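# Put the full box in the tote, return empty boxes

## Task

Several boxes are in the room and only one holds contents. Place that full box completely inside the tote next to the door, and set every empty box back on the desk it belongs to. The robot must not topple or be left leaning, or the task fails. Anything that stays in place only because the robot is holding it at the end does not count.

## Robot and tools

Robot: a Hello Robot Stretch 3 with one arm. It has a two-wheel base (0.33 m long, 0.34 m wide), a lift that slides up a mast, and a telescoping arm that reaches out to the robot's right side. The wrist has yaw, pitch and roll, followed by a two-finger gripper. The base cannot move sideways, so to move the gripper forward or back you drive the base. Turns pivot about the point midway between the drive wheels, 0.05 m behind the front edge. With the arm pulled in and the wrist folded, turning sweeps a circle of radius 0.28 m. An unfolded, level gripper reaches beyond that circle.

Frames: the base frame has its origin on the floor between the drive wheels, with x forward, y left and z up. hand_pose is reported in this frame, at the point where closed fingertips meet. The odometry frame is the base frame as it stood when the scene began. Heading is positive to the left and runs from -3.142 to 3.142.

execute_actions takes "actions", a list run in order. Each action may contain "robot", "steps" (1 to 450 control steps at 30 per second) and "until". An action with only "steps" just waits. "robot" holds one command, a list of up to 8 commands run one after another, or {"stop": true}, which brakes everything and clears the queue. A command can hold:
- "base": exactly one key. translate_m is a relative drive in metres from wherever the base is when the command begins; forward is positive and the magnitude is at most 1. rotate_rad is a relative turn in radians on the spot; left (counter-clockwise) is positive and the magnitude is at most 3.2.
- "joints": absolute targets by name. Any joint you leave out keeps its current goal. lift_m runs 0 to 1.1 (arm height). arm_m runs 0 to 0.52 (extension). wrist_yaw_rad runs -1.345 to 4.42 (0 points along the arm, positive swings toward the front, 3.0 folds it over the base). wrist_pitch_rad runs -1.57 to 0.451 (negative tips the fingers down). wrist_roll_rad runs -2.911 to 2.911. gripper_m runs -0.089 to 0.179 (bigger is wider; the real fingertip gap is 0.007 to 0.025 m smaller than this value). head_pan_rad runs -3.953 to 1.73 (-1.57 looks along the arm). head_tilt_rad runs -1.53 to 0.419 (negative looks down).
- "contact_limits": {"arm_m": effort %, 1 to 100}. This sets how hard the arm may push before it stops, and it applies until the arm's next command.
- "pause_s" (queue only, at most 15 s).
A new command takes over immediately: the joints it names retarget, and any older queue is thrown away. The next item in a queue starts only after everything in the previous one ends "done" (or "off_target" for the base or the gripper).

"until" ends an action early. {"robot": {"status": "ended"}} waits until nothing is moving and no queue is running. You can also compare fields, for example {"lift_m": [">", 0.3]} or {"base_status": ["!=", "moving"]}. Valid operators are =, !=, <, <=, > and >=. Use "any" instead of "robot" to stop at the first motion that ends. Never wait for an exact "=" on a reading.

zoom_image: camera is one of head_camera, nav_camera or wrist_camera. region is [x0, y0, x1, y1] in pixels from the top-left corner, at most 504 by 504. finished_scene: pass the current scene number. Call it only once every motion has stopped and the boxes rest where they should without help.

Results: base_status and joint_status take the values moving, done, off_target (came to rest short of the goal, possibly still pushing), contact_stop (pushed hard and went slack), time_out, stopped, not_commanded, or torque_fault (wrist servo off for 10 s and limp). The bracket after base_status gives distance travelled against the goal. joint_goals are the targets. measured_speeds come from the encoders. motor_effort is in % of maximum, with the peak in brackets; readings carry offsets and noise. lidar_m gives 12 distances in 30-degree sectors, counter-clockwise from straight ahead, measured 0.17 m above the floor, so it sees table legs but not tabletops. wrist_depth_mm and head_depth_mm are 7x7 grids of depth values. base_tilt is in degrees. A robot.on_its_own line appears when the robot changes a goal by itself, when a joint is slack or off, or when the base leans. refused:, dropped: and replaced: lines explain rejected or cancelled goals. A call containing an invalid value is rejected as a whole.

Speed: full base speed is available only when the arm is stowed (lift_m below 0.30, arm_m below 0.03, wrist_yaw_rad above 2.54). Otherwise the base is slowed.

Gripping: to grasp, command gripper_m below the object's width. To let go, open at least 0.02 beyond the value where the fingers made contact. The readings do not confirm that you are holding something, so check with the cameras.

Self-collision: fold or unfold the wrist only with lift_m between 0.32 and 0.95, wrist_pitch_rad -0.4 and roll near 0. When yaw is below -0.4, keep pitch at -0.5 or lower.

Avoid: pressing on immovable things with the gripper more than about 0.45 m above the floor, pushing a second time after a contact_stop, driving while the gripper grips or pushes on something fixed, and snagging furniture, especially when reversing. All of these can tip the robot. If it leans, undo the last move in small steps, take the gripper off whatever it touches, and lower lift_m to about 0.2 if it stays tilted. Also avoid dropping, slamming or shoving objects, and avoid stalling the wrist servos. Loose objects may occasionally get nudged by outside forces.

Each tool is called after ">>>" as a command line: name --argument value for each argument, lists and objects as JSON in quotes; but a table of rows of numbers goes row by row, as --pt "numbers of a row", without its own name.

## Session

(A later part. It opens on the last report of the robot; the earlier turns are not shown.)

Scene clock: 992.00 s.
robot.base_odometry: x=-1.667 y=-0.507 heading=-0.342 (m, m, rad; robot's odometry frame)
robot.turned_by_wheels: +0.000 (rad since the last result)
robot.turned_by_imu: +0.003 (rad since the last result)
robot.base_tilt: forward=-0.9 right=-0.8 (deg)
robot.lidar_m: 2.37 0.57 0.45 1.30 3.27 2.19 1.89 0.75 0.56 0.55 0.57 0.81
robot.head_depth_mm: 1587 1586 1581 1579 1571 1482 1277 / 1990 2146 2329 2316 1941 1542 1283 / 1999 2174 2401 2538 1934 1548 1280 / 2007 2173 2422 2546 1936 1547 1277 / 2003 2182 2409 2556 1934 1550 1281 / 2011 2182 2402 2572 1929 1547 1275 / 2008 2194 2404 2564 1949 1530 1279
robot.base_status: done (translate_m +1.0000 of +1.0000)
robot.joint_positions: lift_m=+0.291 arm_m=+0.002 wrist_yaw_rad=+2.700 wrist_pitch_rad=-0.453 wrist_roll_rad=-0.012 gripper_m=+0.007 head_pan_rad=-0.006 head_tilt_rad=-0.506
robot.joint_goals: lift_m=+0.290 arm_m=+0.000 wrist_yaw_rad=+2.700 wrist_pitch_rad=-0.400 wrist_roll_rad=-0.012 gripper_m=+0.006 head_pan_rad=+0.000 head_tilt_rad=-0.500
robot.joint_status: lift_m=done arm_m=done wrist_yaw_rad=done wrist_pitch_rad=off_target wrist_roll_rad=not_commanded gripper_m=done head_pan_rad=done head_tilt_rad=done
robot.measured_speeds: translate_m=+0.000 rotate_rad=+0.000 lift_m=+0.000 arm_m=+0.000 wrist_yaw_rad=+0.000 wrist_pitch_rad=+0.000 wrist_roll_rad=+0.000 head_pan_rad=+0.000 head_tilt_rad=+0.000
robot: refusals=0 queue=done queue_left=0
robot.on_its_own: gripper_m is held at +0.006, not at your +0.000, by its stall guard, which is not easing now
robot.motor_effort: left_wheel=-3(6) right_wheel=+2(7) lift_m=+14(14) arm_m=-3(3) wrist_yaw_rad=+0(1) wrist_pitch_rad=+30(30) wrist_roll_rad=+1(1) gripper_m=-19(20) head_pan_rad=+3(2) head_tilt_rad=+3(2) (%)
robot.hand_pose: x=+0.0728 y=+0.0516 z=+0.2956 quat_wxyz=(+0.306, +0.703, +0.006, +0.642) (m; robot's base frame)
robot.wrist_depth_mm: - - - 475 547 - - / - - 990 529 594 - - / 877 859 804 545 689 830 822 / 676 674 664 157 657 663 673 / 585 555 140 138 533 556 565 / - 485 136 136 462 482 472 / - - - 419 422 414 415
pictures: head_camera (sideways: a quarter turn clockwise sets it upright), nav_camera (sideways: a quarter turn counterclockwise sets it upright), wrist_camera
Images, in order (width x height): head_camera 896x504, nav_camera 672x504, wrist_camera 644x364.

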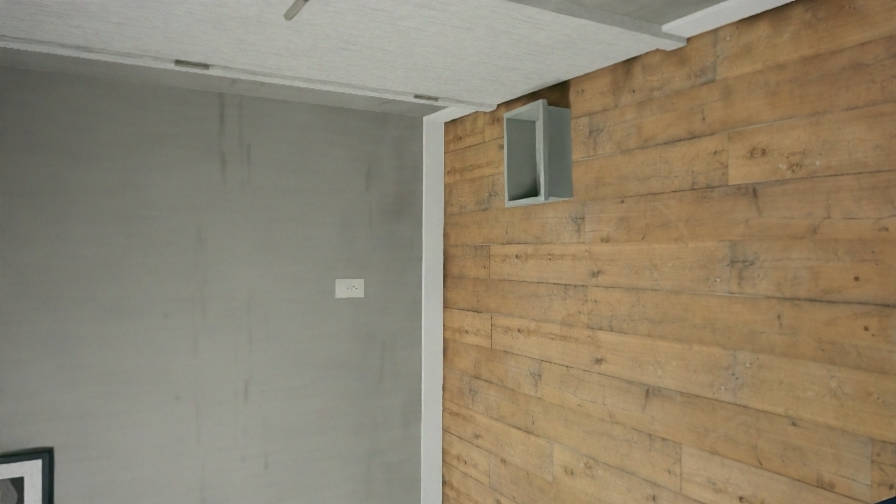

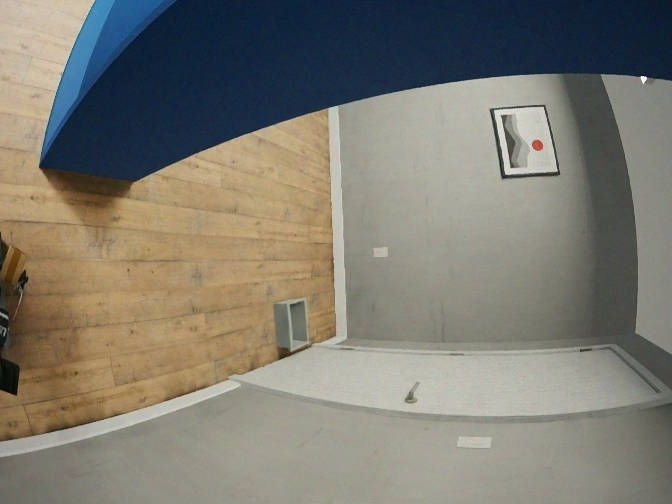

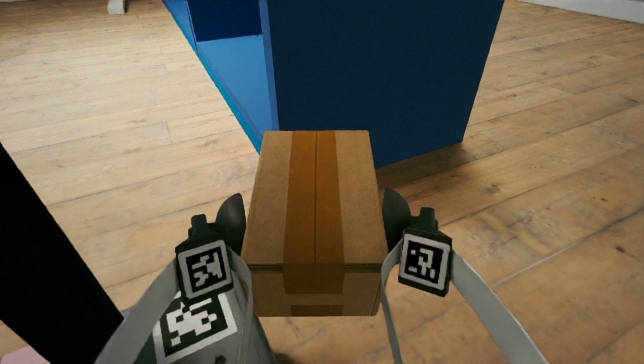

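Odometry and lidar agree that the block's corner is just ahead on my left, with about 0.42 m of lateral clearance. I'll keep going along the corridor.

>>> execute_actions --actions '[{"robot": {"base": {"translate_m": 0.9}}, "steps": 300, "until": {"robot": {"status": "ended"}}}]'

Scene clock: 1037.83 s.
robot.base_odometry: x=-0.819 y=-0.808 heading=-0.342 (m, m, rad; robot's odometry frame)
robot.turned_by_wheels: +0.000 (rad since the last result)
robot.turned_by_imu: +0.003 (rad since the last result)
robot.base_tilt: forward=-0.8 right=-0.9 (deg)
robot.lidar_m: 1.47 1.54 2.17 0.92 0.49 0.57 1.99 0.79 0.60 0.58 0.60 0.83
robot.head_depth_mm: 1219 1328 1470 1603 1736 1505 1252 / 1221 1329 1464 1634 1812 1543 1269 / 1223 1333 1463 1639 1807 1536 1249 / 1217 1333 1469 1632 1811 1546 1279 / 1220 1335 1468 1639 1809 1547 1279 / 1221 1329 1470 1636 1791 1543 1279 / 1220 1334 1470 1641 1813 1542 1280
robot.base_status: done (translate_m +0.9000 of +0.9000)
robot.joint_positions: lift_m=+0.291 arm_m=+0.002 wrist_yaw_rad=+2.700 wrist_pitch_rad=-0.453 wrist_roll_rad=-0.012 gripper_m=+0.007 head_pan_rad=-0.006 head_tilt_rad=-0.506
robot.joint_goals: lift_m=+0.290 arm_m=+0.000 wrist_yaw_rad=+2.700 wrist_pitch_rad=-0.400 wrist_roll_rad=-0.012 gripper_m=+0.006 head_pan_rad=+0.000 head_tilt_rad=-0.500
robot.joint_status: lift_m=done arm_m=done wrist_yaw_rad=done wrist_pitch_rad=off_target wrist_roll_rad=not_commanded gripper_m=done head_pan_rad=done head_tilt_rad=done
robot.measured_speeds: translate_m=+0.000 rotate_rad=+0.000 lift_m=+0.000 arm_m=+0.000 wrist_yaw_rad=+0.000 wrist_pitch_rad=+0.000 wrist_roll_rad=+0.000 head_pan_rad=+0.000 head_tilt_rad=+0.000
robot: refusals=0 queue=done queue_left=0
robot.on_its_own: gripper_m is held at +0.006, not at your +0.000, by its stall guard, which is not easing now
robot.motor_effort: left_wheel=-3(6) right_wheel=+2(7) lift_m=+14(14) arm_m=-3(3) wrist_yaw_rad=+0(0) wrist_pitch_rad=+30(30) wrist_roll_rad=+1(1) gripper_m=-20(19) head_pan_rad=+3(2) head_tilt_rad=+3(3) (%)
robot.hand_pose: x=+0.0728 y=+0.0516 z=+0.2956 quat_wxyz=(+0.306, +0.703, +0.006, +0.642) (m; robot's base frame)
robot.wrist_depth_mm: - - - - - - - / 974 - - - - - - / 787 856 859 835 836 810 817 / 671 683 694 159 676 663 658 / 577 562 140 138 539 545 559 / - 496 136 136 448 476 475 / - - - 420 420 415 421
pictures: head_camera (sideways: a quarter turn clockwise sets it upright), nav_camera (sideways: a quarter turn counterclockwise sets it upright), wrist_camera
Images, in order (width x height): head_camera 896x504, nav_camera 672x504, wrist_camera 644x364.

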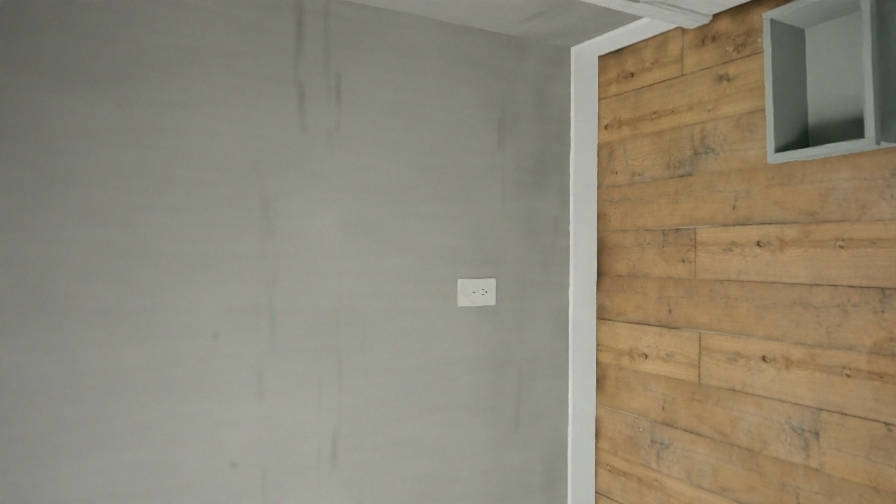

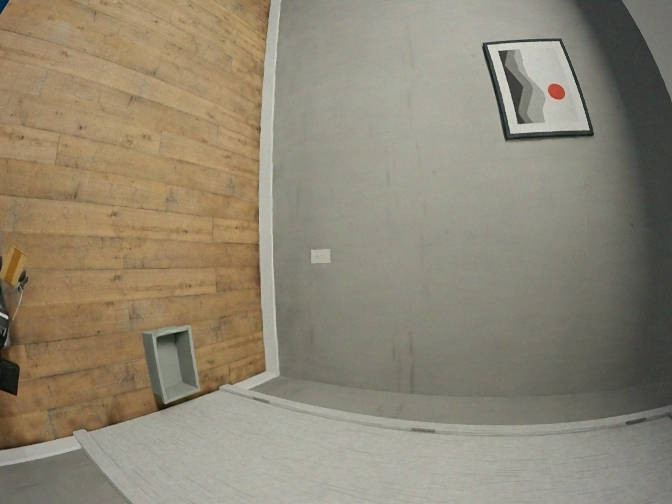

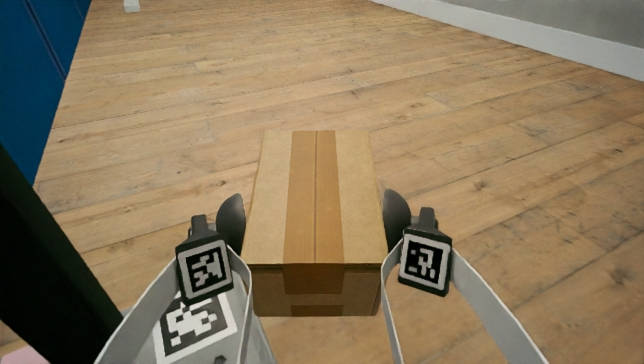

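>>> execute_actions --actions '[{"robot": [{"base": {"rotate_rad": 0.27}}, {"base": {"translate_m": 0.75}}, {"base": {"rotate_rad": -0.27}, "joints": {"head_pan_rad": -1.0, "head_tilt_rad": -0.9}}], "steps": 450, "until": {"robot": {"status": "ended"}}}]'

Scene clock: 1077.73 s.
robot.base_odometry: x=-0.071 y=-0.862 heading=-0.342 (m, m, rad; robot's odometry frame)
robot.turned_by_wheels: +0.000 (rad since the last result)
robot.turned_by_imu: +0.003 (rad since the last result)
robot.base_tilt: forward=-0.9 right=-0.9 (deg)
robot.lidar_m: 0.75 0.79 1.11 2.54 1.34 1.01 1.00 1.10 0.81 0.79 0.83 0.77
robot.head_depth_mm: 694 786 906 1072 1278 1227 1113 / 730 841 980 1178 1335 1243 1121 / 791 909 1070 1296 1412 1229 1146 / 858 1000 1198 1489 1414 1243 1116 / 925 1088 1311 1550 1409 1239 1106 / 922 1039 1192 1399 1407 1234 1107 / 825 919 1035 1185 1327 1239 1105
robot.base_status: done (rotate_rad -0.2698 of -0.2700)
robot.joint_positions: lift_m=+0.291 arm_m=+0.002 wrist_yaw_rad=+2.700 wrist_pitch_rad=-0.453 wrist_roll_rad=-0.012 gripper_m=+0.007 head_pan_rad=-0.993 head_tilt_rad=-0.889
robot.joint_goals: lift_m=+0.290 arm_m=+0.000 wrist_yaw_rad=+2.700 wrist_pitch_rad=-0.400 wrist_roll_rad=-0.012 gripper_m=+0.006 head_pan_rad=-1.000 head_tilt_rad=-0.900
robot.joint_status: lift_m=done arm_m=done wrist_yaw_rad=done wrist_pitch_rad=off_target wrist_roll_rad=not_commanded gripper_m=done head_pan_rad=done head_tilt_rad=done
robot.measured_speeds: translate_m=+0.000 rotate_rad=+0.000 lift_m=+0.000 arm_m=+0.000 wrist_yaw_rad=+0.000 wrist_pitch_rad=+0.000 wrist_roll_rad=+0.000 head_pan_rad=+0.000 head_tilt_rad=+0.000
robot: refusals=0 queue=done queue_left=0
robot.on_its_own: gripper_m is held at +0.006, not at your +0.000, by its stall guard, which is not easing now
robot.motor_effort: left_wheel=+3(8) right_wheel=-2(9) lift_m=+14(14) arm_m=-3(3) wrist_yaw_rad=+1(0) wrist_pitch_rad=+30(30) wrist_roll_rad=+1(1) gripper_m=-20(20) head_pan_rad=-4(48) head_tilt_rad=-4(27) (%)
robot.hand_pose: x=+0.0728 y=+0.0517 z=+0.2956 quat_wxyz=(+0.306, +0.703, +0.006, +0.642) (m; robot's base frame)
robot.wrist_depth_mm: - - - - - 723 589 / - - - - - 759 616 / 827 816 831 827 828 755 629 / 682 676 664 159 678 671 620 / 582 560 140 138 542 555 553 / - 482 135 136 444 474 475 / - - - 420 411 420 414
pictures: head_camera (sideways: a quarter turn clockwise sets it upright), nav_camera (sideways: a quarter turn counterclockwise sets it upright), wrist_camera
Images, in order (width x height): head_camera 896x504, nav_camera 672x504, wrist_camera 644x364.

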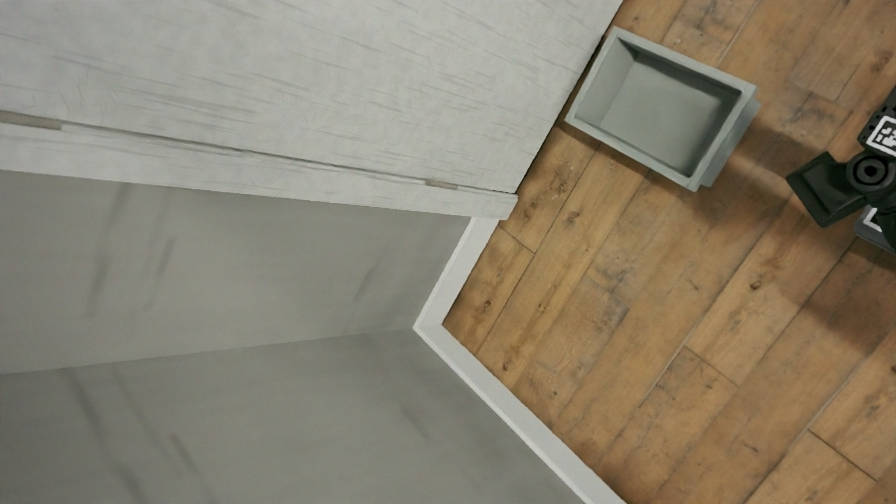

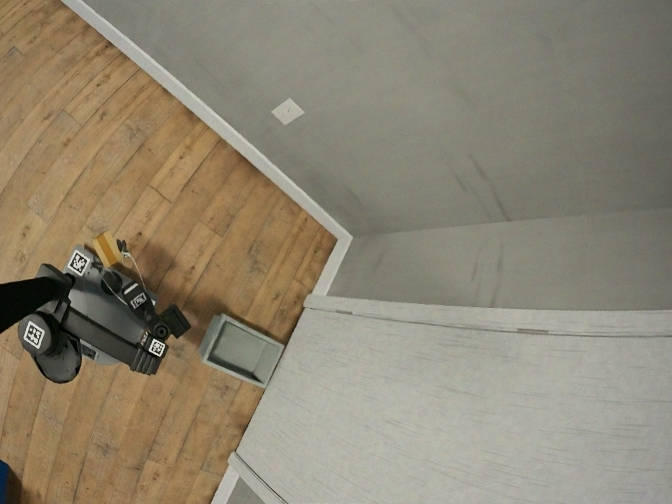

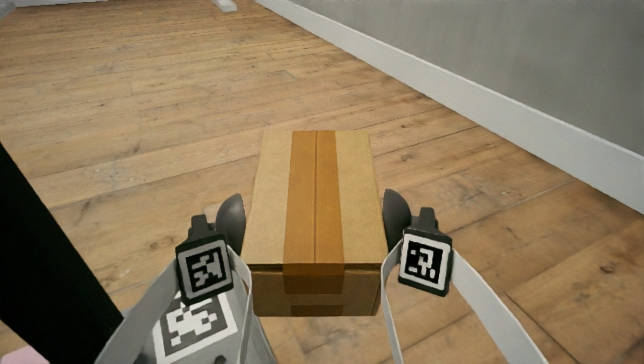

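The front wall is now at 0.75 m and the door wall at 0.79 m. The tote is a roughly 0.19 × 0.32 m tray, with its centre about 0.55–0.6 m to my right. I'll raise the lift a little and then unfold the wrist.

>>> execute_actions --actions '[{"robot": [{"joints": {"lift_m": 0.40}}, {"joints": {"wrist_yaw_rad": 0.0}}], "steps": 450, "until": {"robot": {"status": "ended"}}}]'

Scene clock: 1109.73 s.
robot.base_odometry: x=-0.071 y=-0.862 heading=-0.342 (m, m, rad; robot's odometry frame)
robot.turned_by_wheels: +0.000 (rad since the last result)
robot.turned_by_imu: +0.001 (rad since the last result)
robot.base_tilt: forward=-0.9 right=-0.8 (deg)
robot.lidar_m: 0.75 0.79 1.11 2.54 1.35 1.01 1.00 1.11 0.81 0.79 0.83 0.77
robot.head_depth_mm: 694 787 906 1070 1275 1225 1114 / 733 842 978 1171 1333 1092 1123 / 790 911 1068 1295 1414 1222 1128 / 859 997 1201 1488 1414 1242 1111 / 921 1091 1315 1556 1415 1238 1109 / 922 1042 1194 1397 1400 1239 1102 / 825 918 1036 1185 1329 1236 1101
robot.base_status: done (rotate_rad -0.2698 of -0.2700)
robot.joint_positions: lift_m=+0.399 arm_m=+0.002 wrist_yaw_rad=+0.002 wrist_pitch_rad=-0.453 wrist_roll_rad=-0.012 gripper_m=+0.007 head_pan_rad=-0.993 head_tilt_rad=-0.889
robot.joint_goals: lift_m=+0.400 arm_m=+0.000 wrist_yaw_rad=+0.000 wrist_pitch_rad=-0.400 wrist_roll_rad=-0.012 gripper_m=+0.006 head_pan_rad=-1.000 head_tilt_rad=-0.900
robot.joint_status: lift_m=done arm_m=done wrist_yaw_rad=done wrist_pitch_rad=off_target wrist_roll_rad=not_commanded gripper_m=done head_pan_rad=done head_tilt_rad=done
robot.measured_speeds: translate_m=+0.000 rotate_rad=+0.000 lift_m=+0.000 arm_m=+0.000 wrist_yaw_rad=+0.000 wrist_pitch_rad=+0.000 wrist_roll_rad=+0.000 head_pan_rad=+0.000 head_tilt_rad=+0.000
robot: refusals=0 queue=done queue_left=0
robot.on_its_own: gripper_m is held at +0.006, not at your +0.000, by its stall guard, which is not easing now
robot.motor_effort: left_wheel=+2(4) right_wheel=-2(2) lift_m=+45(46) arm_m=-3(3) wrist_yaw_rad=+0(4) wrist_pitch_rad=+30(30) wrist_roll_rad=+1(1) gripper_m=-20(20) head_pan_rad=-5(3) head_tilt_rad=-4(5) (%)
robot.hand_pose: x=-0.0212 y=-0.3670 z=+0.4041 quat_wxyz=(+0.693, +0.160, -0.685, -0.158) (m; robot's base frame)
robot.wrist_depth_mm: 502 495 495 498 496 514 501 / 556 541 539 546 567 551 555 / 617 588 607 566 598 619 632 / 700 678 661 159 675 675 688 / 721 703 140 138 683 695 701 / 615 610 151 136 570 595 606 / 524 528 510 507 526 527 522
pictures: head_camera (sideways: a quarter turn clockwise sets it upright), nav_camera (sideways: a quarter turn counterclockwise sets it upright), wrist_camera
Images, in order (width x height): head_camera 896x504, nav_camera 672x504, wrist_camera 644x364.

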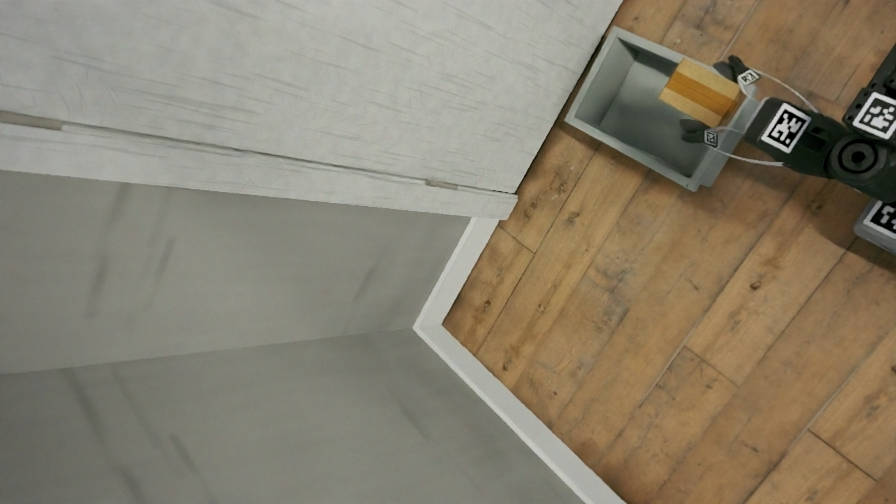

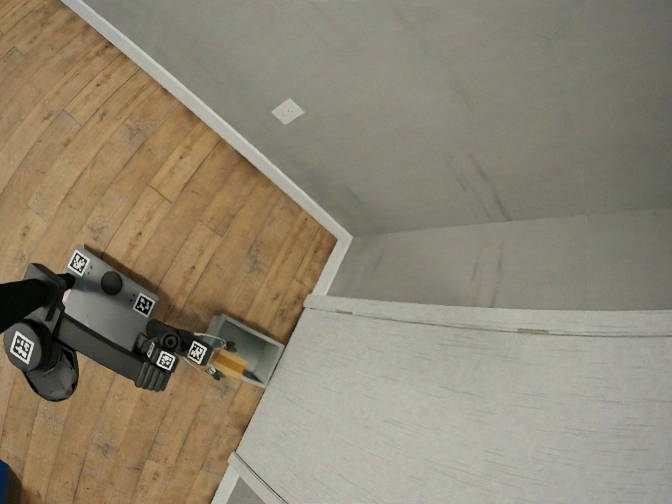

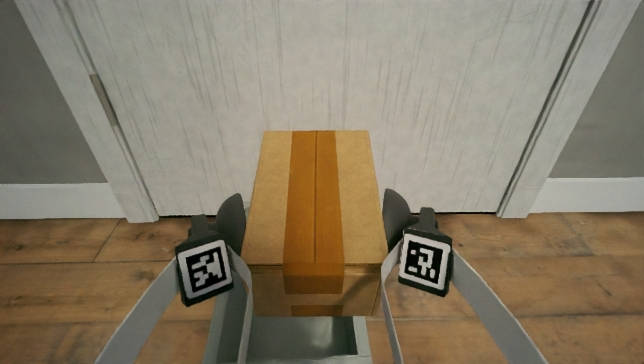

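Reaching out over the tote centre to get a proper look at its depth and width before choosing how to release.

>>> execute_actions --actions '[{"robot": {"joints": {"arm_m": 0.13}}, "steps": 300, "until": {"robot": {"status": "ended"}}}]'

Scene clock: 1117.87 s.
robot.base_odometry: x=-0.071 y=-0.862 heading=-0.342 (m, m, rad; robot's odometry frame)
robot.turned_by_wheels: +0.000 (rad since the last result)
robot.turned_by_imu: +0.001 (rad since the last result)
robot.base_tilt: forward=-0.8 right=-0.9 (deg)
robot.lidar_m: 0.75 0.79 1.11 2.54 1.34 1.01 0.99 1.11 0.81 0.79 0.83 0.77
robot.head_depth_mm: 694 788 906 1072 1242 1250 - / 732 840 981 1176 1341 1284 1095 / 792 912 1070 1293 1418 1225 1111 / 859 1002 1201 1490 1411 1245 1106 / 922 1089 1318 1554 1411 1243 1109 / 920 1041 1197 1395 1401 1242 1101 / 824 920 1037 1186 1329 1235 1102
robot.base_status: done (rotate_rad -0.2698 of -0.2700)
robot.joint_positions: lift_m=+0.399 arm_m=+0.130 wrist_yaw_rad=+0.001 wrist_pitch_rad=-0.453 wrist_roll_rad=-0.012 gripper_m=+0.007 head_pan_rad=-0.993 head_tilt_rad=-0.889
robot.joint_goals: lift_m=+0.400 arm_m=+0.130 wrist_yaw_rad=+0.000 wrist_pitch_rad=-0.400 wrist_roll_rad=-0.012 gripper_m=+0.006 head_pan_rad=-1.000 head_tilt_rad=-0.900
robot.joint_status: lift_m=done arm_m=done wrist_yaw_rad=done wrist_pitch_rad=off_target wrist_roll_rad=not_commanded gripper_m=done head_pan_rad=done head_tilt_rad=done
robot.measured_speeds: translate_m=+0.000 rotate_rad=+0.000 lift_m=+0.000 arm_m=+0.000 wrist_yaw_rad=+0.000 wrist_pitch_rad=+0.000 wrist_roll_rad=+0.000 head_pan_rad=+0.000 head_tilt_rad=+0.000
robot: refusals=0 queue=done queue_left=0
robot.on_its_own: gripper_m is held at +0.006, not at your +0.000, by its stall guard, which is not easing now
robot.motor_effort: left_wheel=+3(3) right_wheel=-3(2) lift_m=+44(44) arm_m=+2(5) wrist_yaw_rad=-1(1) wrist_pitch_rad=+30(30) wrist_roll_rad=+1(1) gripper_m=-20(20) head_pan_rad=-3(4) head_tilt_rad=-4(4) (%)
robot.hand_pose: x=-0.0214 y=-0.4946 z=+0.4041 quat_wxyz=(+0.693, +0.160, -0.685, -0.158) (m; robot's base frame)
robot.wrist_depth_mm: 377 380 383 379 379 387 389 / 416 409 419 414 425 423 426 / 455 459 459 453 470 469 471 / 516 517 504 157 513 534 536 / 589 590 139 139 566 606 623 / 610 605 151 136 564 594 613 / 523 525 508 510 533 525 534
pictures: head_camera (sideways: a quarter turn clockwise sets it upright), nav_camera (sideways: a quarter turn counterclockwise sets it upright), wrist_camera
Images, in order (width x height): head_camera 896x504, nav_camera 672x504, wrist_camera 644x364.

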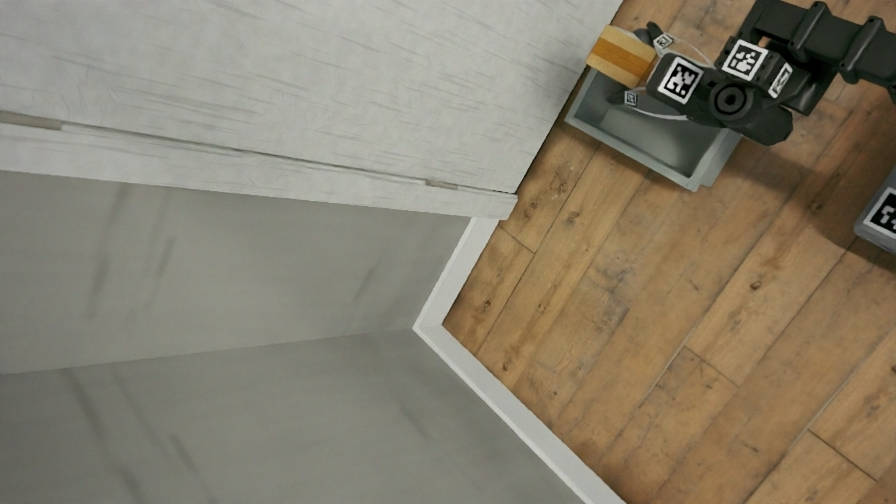

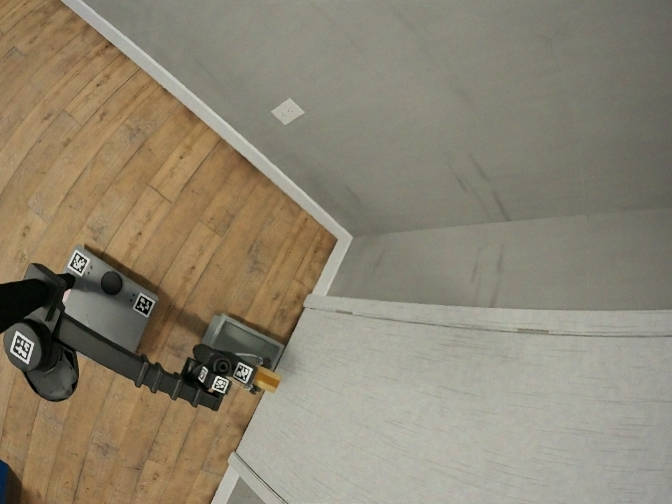

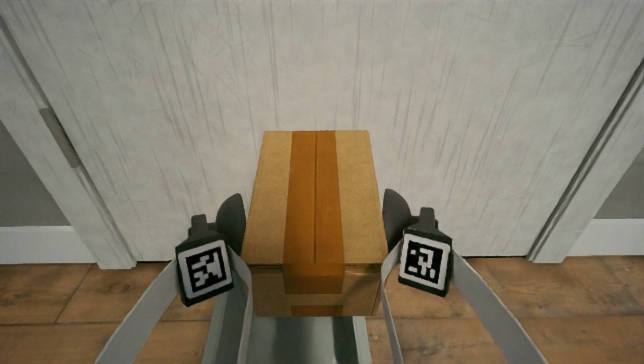

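The tote centre sits about 5 cm ahead of the gripper, and its far half is further out. I'll nudge forward, level the box with pitch −0.6 (the same pitch I picked it up with), and extend further.

>>> execute_actions --actions '[{"robot": {"base": {"translate_m": 0.05}, "joints": {"wrist_pitch_rad": -0.6, "arm_m": 0.26}}, "steps": 300, "until": {"robot": {"status": "ended"}}}]'

Scene clock: 1141.73 s.
robot.base_odometry: x=-0.024 y=-0.879 heading=-0.342 (m, m, rad; robot's odometry frame)
robot.turned_by_wheels: +0.000 (rad since the last result)
robot.turned_by_imu: +0.001 (rad since the last result)
robot.base_tilt: forward=-0.9 right=-0.9 (deg)
robot.lidar_m: 0.70 0.73 1.03 2.53 1.41 1.06 1.04 1.11 0.82 0.79 0.83 0.72
robot.head_depth_mm: 694 788 912 1074 1220 1199 1105 / 736 836 975 1179 1369 1225 1113 / 804 922 1076 1307 1415 1246 1116 / 860 1004 1203 1492 1406 1246 1109 / 918 1073 1277 1531 1407 1237 1109 / 858 969 1115 1298 1381 1236 1106 / 766 856 964 1103 1282 1237 1106
robot.base_status: done (translate_m +0.0500 of +0.0500)
robot.joint_positions: lift_m=+0.399 arm_m=+0.260 wrist_yaw_rad=+0.000 wrist_pitch_rad=-0.642 wrist_roll_rad=-0.012 gripper_m=+0.007 head_pan_rad=-0.993 head_tilt_rad=-0.889
robot.joint_goals: lift_m=+0.400 arm_m=+0.260 wrist_yaw_rad=+0.000 wrist_pitch_rad=-0.600 wrist_roll_rad=-0.012 gripper_m=+0.006 head_pan_rad=-1.000 head_tilt_rad=-0.900
robot.joint_status: lift_m=done arm_m=done wrist_yaw_rad=done wrist_pitch_rad=done wrist_roll_rad=not_commanded gripper_m=done head_pan_rad=done head_tilt_rad=done
robot.measured_speeds: translate_m=+0.000 rotate_rad=+0.000 lift_m=+0.000 arm_m=+0.000 wrist_yaw_rad=+0.000 wrist_pitch_rad=+0.000 wrist_roll_rad=+0.000 head_pan_rad=+0.000 head_tilt_rad=+0.000
robot: refusals=0 queue=done queue_left=0
robot.on_its_own: gripper_m is held at +0.006, not at your +0.000, by its stall guard, which is not easing now
robot.motor_effort: left_wheel=+2(7) right_wheel=-3(2) lift_m=+44(45) arm_m=+2(2) wrist_yaw_rad=+1(0) wrist_pitch_rad=+24(30) wrist_roll_rad=+1(1) gripper_m=-20(20) head_pan_rad=-3(3) head_tilt_rad=-5(4) (%)
robot.hand_pose: x=-0.0215 y=-0.5956 z=+0.3652 quat_wxyz=(+0.675, +0.225, -0.667, -0.222) (m; robot's base frame)
robot.wrist_depth_mm: 278 280 282 285 283 284 287 / 316 319 321 323 325 322 328 / 361 369 371 354 369 378 380 / 414 430 419 159 432 449 441 / 540 526 139 138 498 544 543 / 512 523 150 136 397 519 521 / 471 475 458 468 457 468 473
pictures: head_camera (sideways: a quarter turn clockwise sets it upright), nav_camera (sideways: a quarter turn counterclockwise sets it upright), wrist_camera
Images, in order (width x height): head_camera 896x504, nav_camera 672x504, wrist_camera 644x364.

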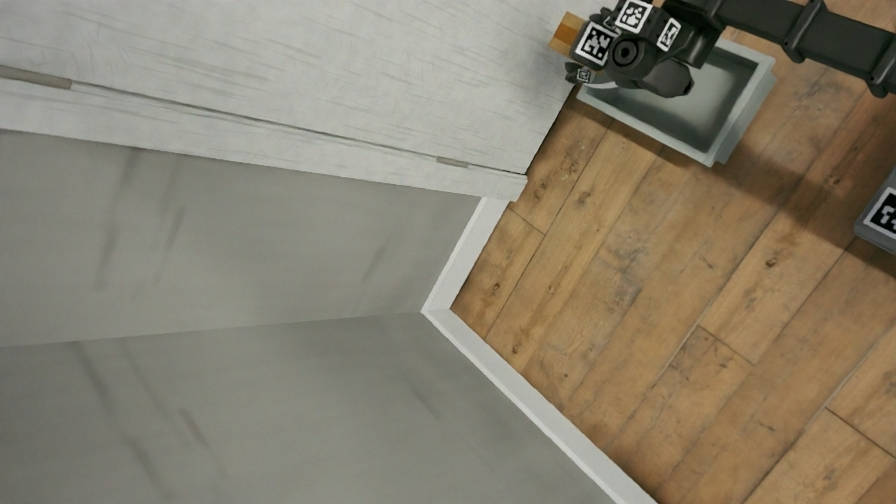

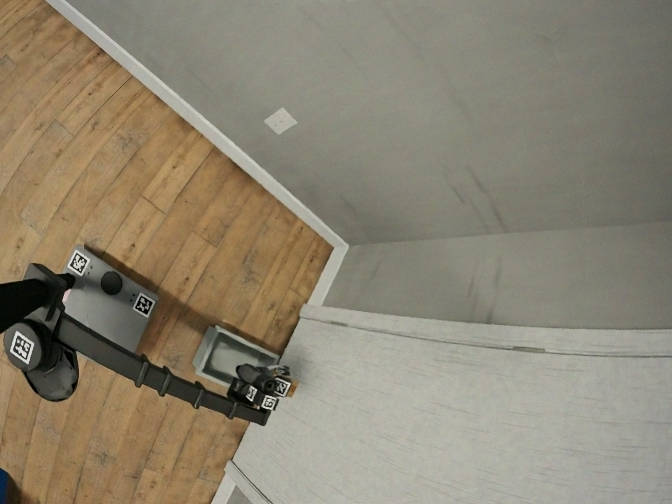

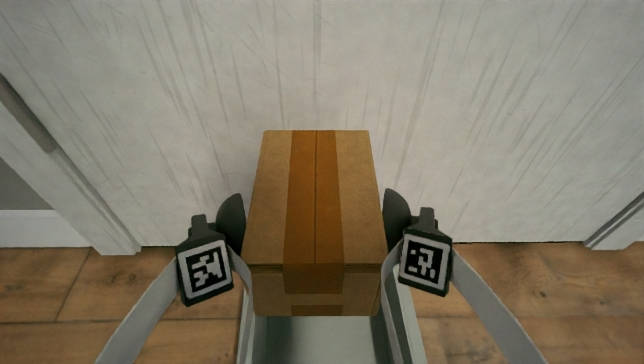

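The gripper is now centred on the tote in the wrist view. I'll turn the head toward the tote and lower in small steps.

>>> execute_actions --actions '[{"robot": {"joints": {"lift_m": 0.29, "head_pan_rad": -1.25, "head_tilt_rad": -1.0}}, "steps": 300, "until": {"robot": {"status": "ended"}}}]'

Scene clock: 1151.43 s.
robot.base_odometry: x=-0.024 y=-0.879 heading=-0.342 (m, m, rad; robot's odometry frame)
robot.turned_by_wheels: +0.000 (rad since the last result)
robot.turned_by_imu: +0.001 (rad since the last result)
robot.base_tilt: forward=-0.8 right=-0.8 (deg)
robot.lidar_m: 0.70 0.74 1.04 2.52 1.41 1.06 1.05 1.11 0.82 0.79 0.83 0.72
robot.head_depth_mm: 692 807 969 1214 1355 1217 1102 / 717 840 1020 1276 1332 1214 1120 / 744 878 1074 1337 1301 1211 - / 771 919 1133 1441 1344 1211 - / 808 965 1215 1473 1348 1210 1097 / 858 1038 1312 1501 1341 1203 1091 / 892 1077 1260 1402 1334 1201 1096
robot.base_status: done (translate_m +0.0500 of +0.0500)
robot.joint_positions: lift_m=+0.291 arm_m=+0.260 wrist_yaw_rad=+0.000 wrist_pitch_rad=-0.642 wrist_roll_rad=-0.012 gripper_m=+0.007 head_pan_rad=-1.243 head_tilt_rad=-0.987
robot.joint_goals: lift_m=+0.290 arm_m=+0.260 wrist_yaw_rad=+0.000 wrist_pitch_rad=-0.600 wrist_roll_rad=-0.012 gripper_m=+0.006 head_pan_rad=-1.250 head_tilt_rad=-1.000
robot.joint_status: lift_m=done arm_m=done wrist_yaw_rad=done wrist_pitch_rad=done wrist_roll_rad=not_commanded gripper_m=done head_pan_rad=done head_tilt_rad=done
robot.measured_speeds: translate_m=+0.000 rotate_rad=+0.000 lift_m=+0.000 arm_m=+0.000 wrist_yaw_rad=+0.000 wrist_pitch_rad=+0.000 wrist_roll_rad=+0.000 head_pan_rad=+0.000 head_tilt_rad=+0.000
robot: refusals=0 queue=done queue_left=0
robot.on_its_own: gripper_m is held at +0.006, not at your +0.000, by its stall guard, which is not easing now
robot.motor_effort: left_wheel=+2(2) right_wheel=-3(2) lift_m=+14(44) arm_m=+2(2) wrist_yaw_rad=-1(0) wrist_pitch_rad=+24(24) wrist_roll_rad=+1(1) gripper_m=-20(19) head_pan_rad=-2(23) head_tilt_rad=-5(15) (%)
robot.hand_pose: x=-0.0215 y=-0.5955 z=+0.2566 quat_wxyz=(+0.675, +0.225, -0.667, -0.222) (m; robot's base frame)
robot.wrist_depth_mm: 281 281 283 285 284 289 291 / 320 322 322 325 327 325 327 / 366 365 371 353 380 375 378 / 407 428 426 158 428 442 454 / 458 453 140 138 337 458 458 / 406 414 152 136 294 411 410 / 364 364 367 363 334 368 369
pictures: head_camera (sideways: a quarter turn clockwise sets it upright), nav_camera (sideways: a quarter turn counterclockwise sets it upright), wrist_camera
Images, in order (width x height): head_camera 896x504, nav_camera 672x504, wrist_camera 644x364.

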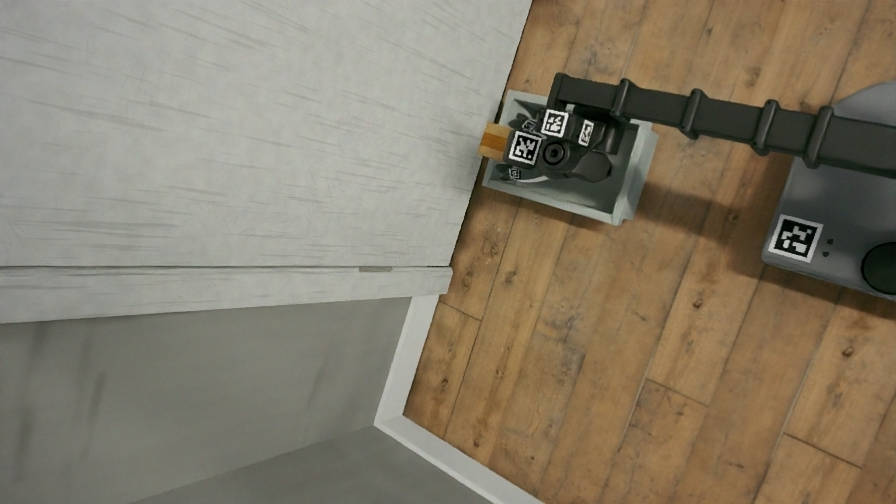

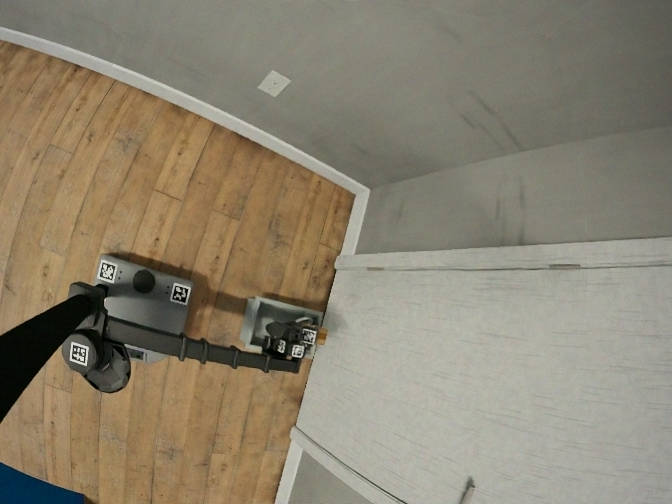

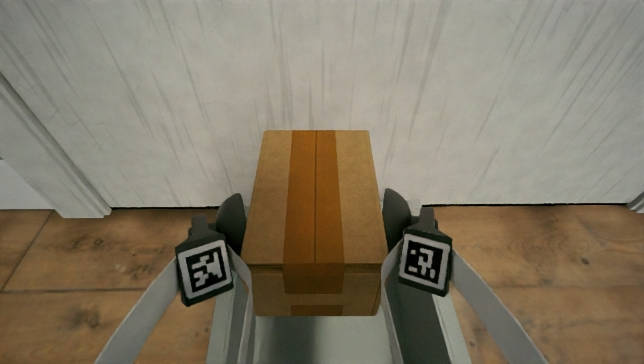

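>>> zoom_image --camera "head_camera" --region '[430, 40, 730, 260]'

Region (430, 40, 730, 260) of head_camera's 896x504 image, scaled by 1.680, with more detail than that image has; it fills the top 370 rows of this view, and the rest is white.

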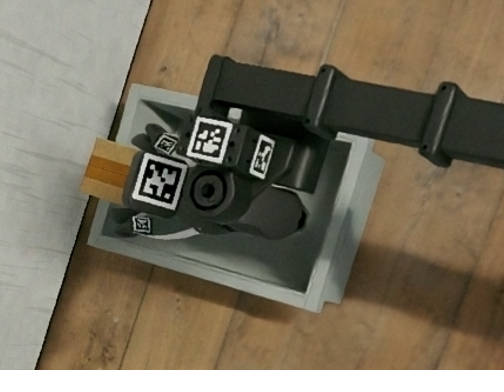

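The geometry works. The hand is about 0.20 m past the near rim and about 0.11 m short of the far rim, and the wrist pivot will stay above the rim. Lowering further in small steps.

>>> execute_actions --actions '[{"robot": {"joints": {"lift_m": 0.20}}, "steps": 300, "until": {"robot": {"status": "ended"}}}]'

Scene clock: 1212.10 s.
robot.base_odometry: x=-0.024 y=-0.879 heading=-0.342 (m, m, rad; robot's odometry frame)
robot.turned_by_wheels: +0.000 (rad since the last result)
robot.turned_by_imu: +0.001 (rad since the last result)
robot.base_tilt: forward=-0.8 right=-0.9 (deg)
robot.lidar_m: 0.70 0.74 1.04 2.52 1.41 1.06 1.05 1.11 0.81 0.56 0.83 0.72
robot.head_depth_mm: 691 808 968 1208 1355 1217 1105 / 718 843 1019 1294 1348 1217 1116 / 743 880 1077 1346 1302 1213 - / 772 916 1134 1437 1349 1211 - / 811 971 1217 1469 1341 1203 1094 / 859 1037 1314 1507 1340 1205 1094 / 895 1078 1262 1411 1335 1204 1088
robot.base_status: done (translate_m +0.0500 of +0.0500)
robot.joint_positions: lift_m=+0.201 arm_m=+0.260 wrist_yaw_rad=+0.000 wrist_pitch_rad=-0.642 wrist_roll_rad=-0.012 gripper_m=+0.007 head_pan_rad=-1.243 head_tilt_rad=-0.987
robot.joint_goals: lift_m=+0.200 arm_m=+0.260 wrist_yaw_rad=+0.000 wrist_pitch_rad=-0.600 wrist_roll_rad=-0.012 gripper_m=+0.006 head_pan_rad=-1.250 head_tilt_rad=-1.000
robot.joint_status: lift_m=done arm_m=done wrist_yaw_rad=done wrist_pitch_rad=done wrist_roll_rad=not_commanded gripper_m=done head_pan_rad=done head_tilt_rad=done
robot.measured_speeds: translate_m=+0.000 rotate_rad=+0.000 lift_m=+0.000 arm_m=+0.000 wrist_yaw_rad=+0.000 wrist_pitch_rad=+0.000 wrist_roll_rad=+0.000 head_pan_rad=+0.000 head_tilt_rad=+0.000
robot: refusals=0 queue=done queue_left=0
robot.on_its_own: gripper_m is held at +0.006, not at your +0.000, by its stall guard, which is not easing now
robot.motor_effort: left_wheel=+2(3) right_wheel=-3(2) lift_m=+14(14) arm_m=+2(2) wrist_yaw_rad=-1(0) wrist_pitch_rad=+24(24) wrist_roll_rad=+1(1) gripper_m=-20(20) head_pan_rad=-3(4) head_tilt_rad=-4(5) (%)
robot.hand_pose: x=-0.0215 y=-0.5955 z=+0.1666 quat_wxyz=(+0.675, +0.225, -0.667, -0.222) (m; robot's base frame)
robot.wrist_depth_mm: 284 281 285 285 285 288 290 / 320 322 318 320 326 325 329 / 361 365 358 354 353 371 379 / 395 402 253 157 281 409 405 / 357 351 140 137 232 349 355 / 316 317 152 136 264 311 315 / 284 275 256 284 278 219 287
pictures: head_camera (sideways: a quarter turn clockwise sets it upright), nav_camera (sideways: a quarter turn counterclockwise sets it upright), wrist_camera
Images, in order (width x height): head_camera 896x504, nav_camera 672x504, wrist_camera 644x364.

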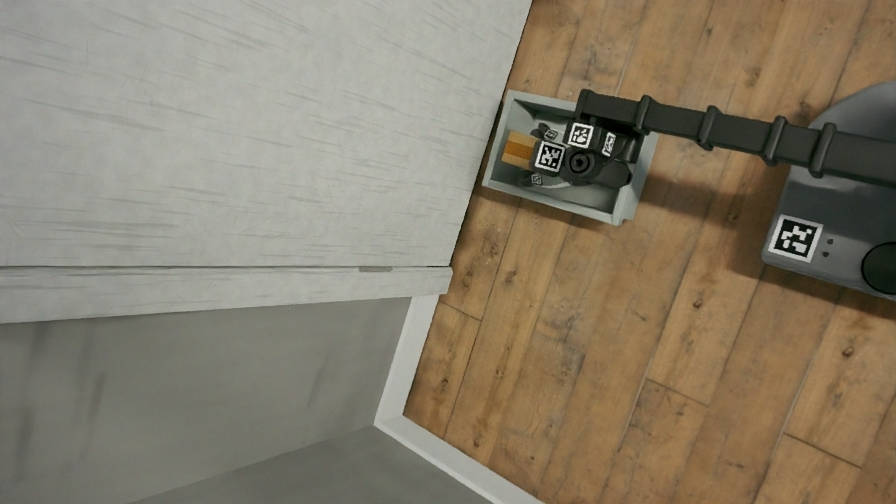

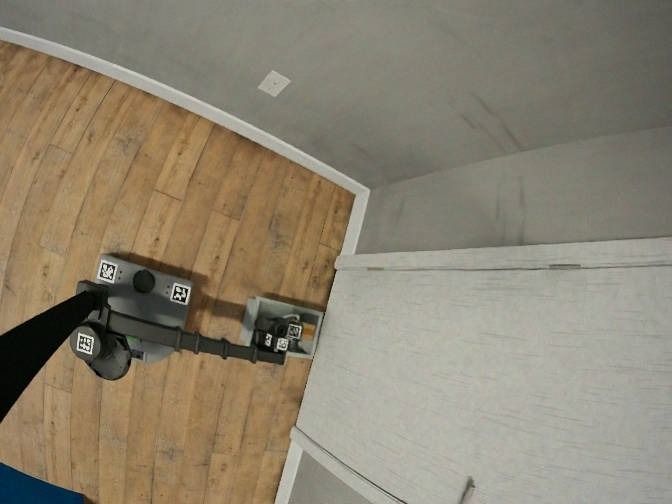

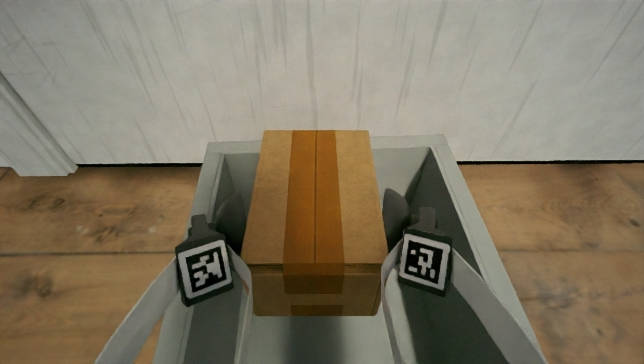

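>>> zoom_image --camera "head_camera" --region '[460, 70, 700, 240]'

Region (460, 70, 700, 240) of head_camera's 896x504 image, scaled by 2.100, with more detail than that image has; it fills the top 357 rows of this view, and the rest is white.

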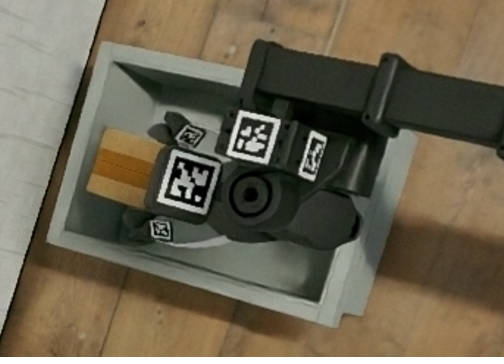

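The tote rim is about 0.12 m high, so the wrist body should clear it. I'll lower gently in small steps and keep an eye on the effort readings.

>>> execute_actions --actions '[{"robot": {"joints": {"lift_m": 0.15}}, "steps": 200, "until": {"robot": {"status": "ended"}}}]'

Scene clock: 1267.40 s.
robot.base_odometry: x=-0.024 y=-0.879 heading=-0.342 (m, m, rad; robot's odometry frame)
robot.turned_by_wheels: +0.000 (rad since the last result)
robot.turned_by_imu: +0.001 (rad since the last result)
robot.base_tilt: forward=-0.9 right=-0.8 (deg)
robot.lidar_m: 0.70 0.74 1.04 2.53 1.41 1.06 1.05 1.11 0.82 0.79 0.83 0.72
robot.head_depth_mm: 691 806 971 1205 1356 1215 1100 / 716 841 1016 1288 1348 1217 1116 / 743 878 1072 1351 1289 1211 - / 770 919 1135 1440 1351 1214 - / 808 967 1216 1468 1341 1205 1090 / 859 1038 1308 1503 1344 1205 1093 / 896 1081 1259 1404 1335 1202 1093
robot.base_status: done (translate_m +0.0500 of +0.0500)
robot.joint_positions: lift_m=+0.151 arm_m=+0.260 wrist_yaw_rad=+0.000 wrist_pitch_rad=-0.642 wrist_roll_rad=-0.012 gripper_m=+0.007 head_pan_rad=-1.243 head_tilt_rad=-0.987
robot.joint_goals: lift_m=+0.150 arm_m=+0.260 wrist_yaw_rad=+0.000 wrist_pitch_rad=-0.600 wrist_roll_rad=-0.012 gripper_m=+0.006 head_pan_rad=-1.250 head_tilt_rad=-1.000
robot.joint_status: lift_m=done arm_m=done wrist_yaw_rad=done wrist_pitch_rad=done wrist_roll_rad=not_commanded gripper_m=done head_pan_rad=done head_tilt_rad=done
robot.measured_speeds: translate_m=+0.000 rotate_rad=+0.000 lift_m=+0.000 arm_m=+0.000 wrist_yaw_rad=+0.000 wrist_pitch_rad=+0.000 wrist_roll_rad=+0.000 head_pan_rad=+0.000 head_tilt_rad=+0.000
robot: refusals=0 queue=done queue_left=0
robot.on_its_own: gripper_m is held at +0.006, not at your +0.000, by its stall guard, which is not easing now
robot.motor_effort: left_wheel=+3(3) right_wheel=-2(3) lift_m=+14(13) arm_m=+2(2) wrist_yaw_rad=+0(1) wrist_pitch_rad=+24(24) wrist_roll_rad=+1(1) gripper_m=-20(20) head_pan_rad=-3(3) head_tilt_rad=-4(4) (%)
robot.hand_pose: x=-0.0215 y=-0.5954 z=+0.1166 quat_wxyz=(+0.675, +0.225, -0.667, -0.222) (m; robot's base frame)
robot.wrist_depth_mm: 280 281 284 283 287 288 292 / 318 320 311 306 306 325 328 / 360 367 236 234 251 369 365 / 337 324 208 158 280 195 342 / 294 281 140 138 232 172 299 / 261 162 151 136 251 162 262 / 237 145 226 236 235 188 131
pictures: head_camera (sideways: a quarter turn clockwise sets it upright), nav_camera (sideways: a quarter turn counterclockwise sets it upright), wrist_camera
Images, in order (width x height): head_camera 896x504, nav_camera 672x504, wrist_camera 644x364.

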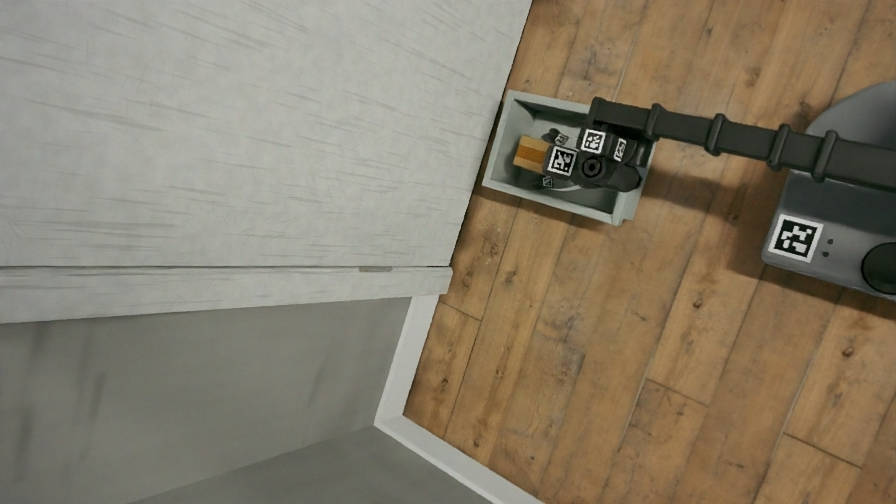

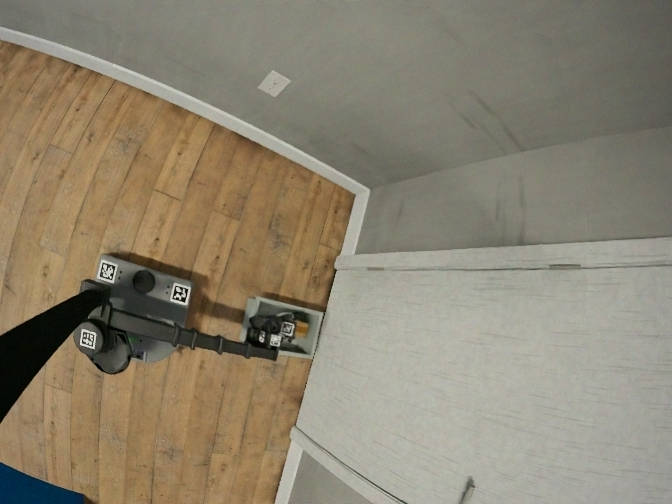

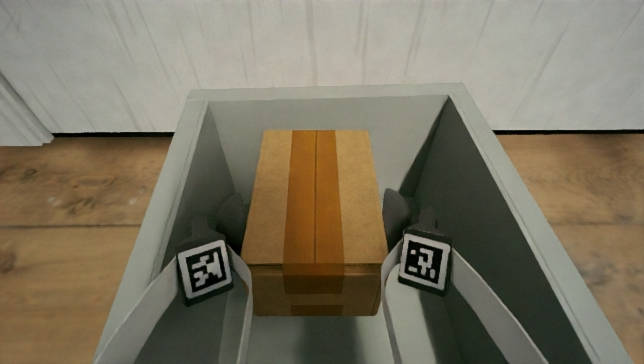

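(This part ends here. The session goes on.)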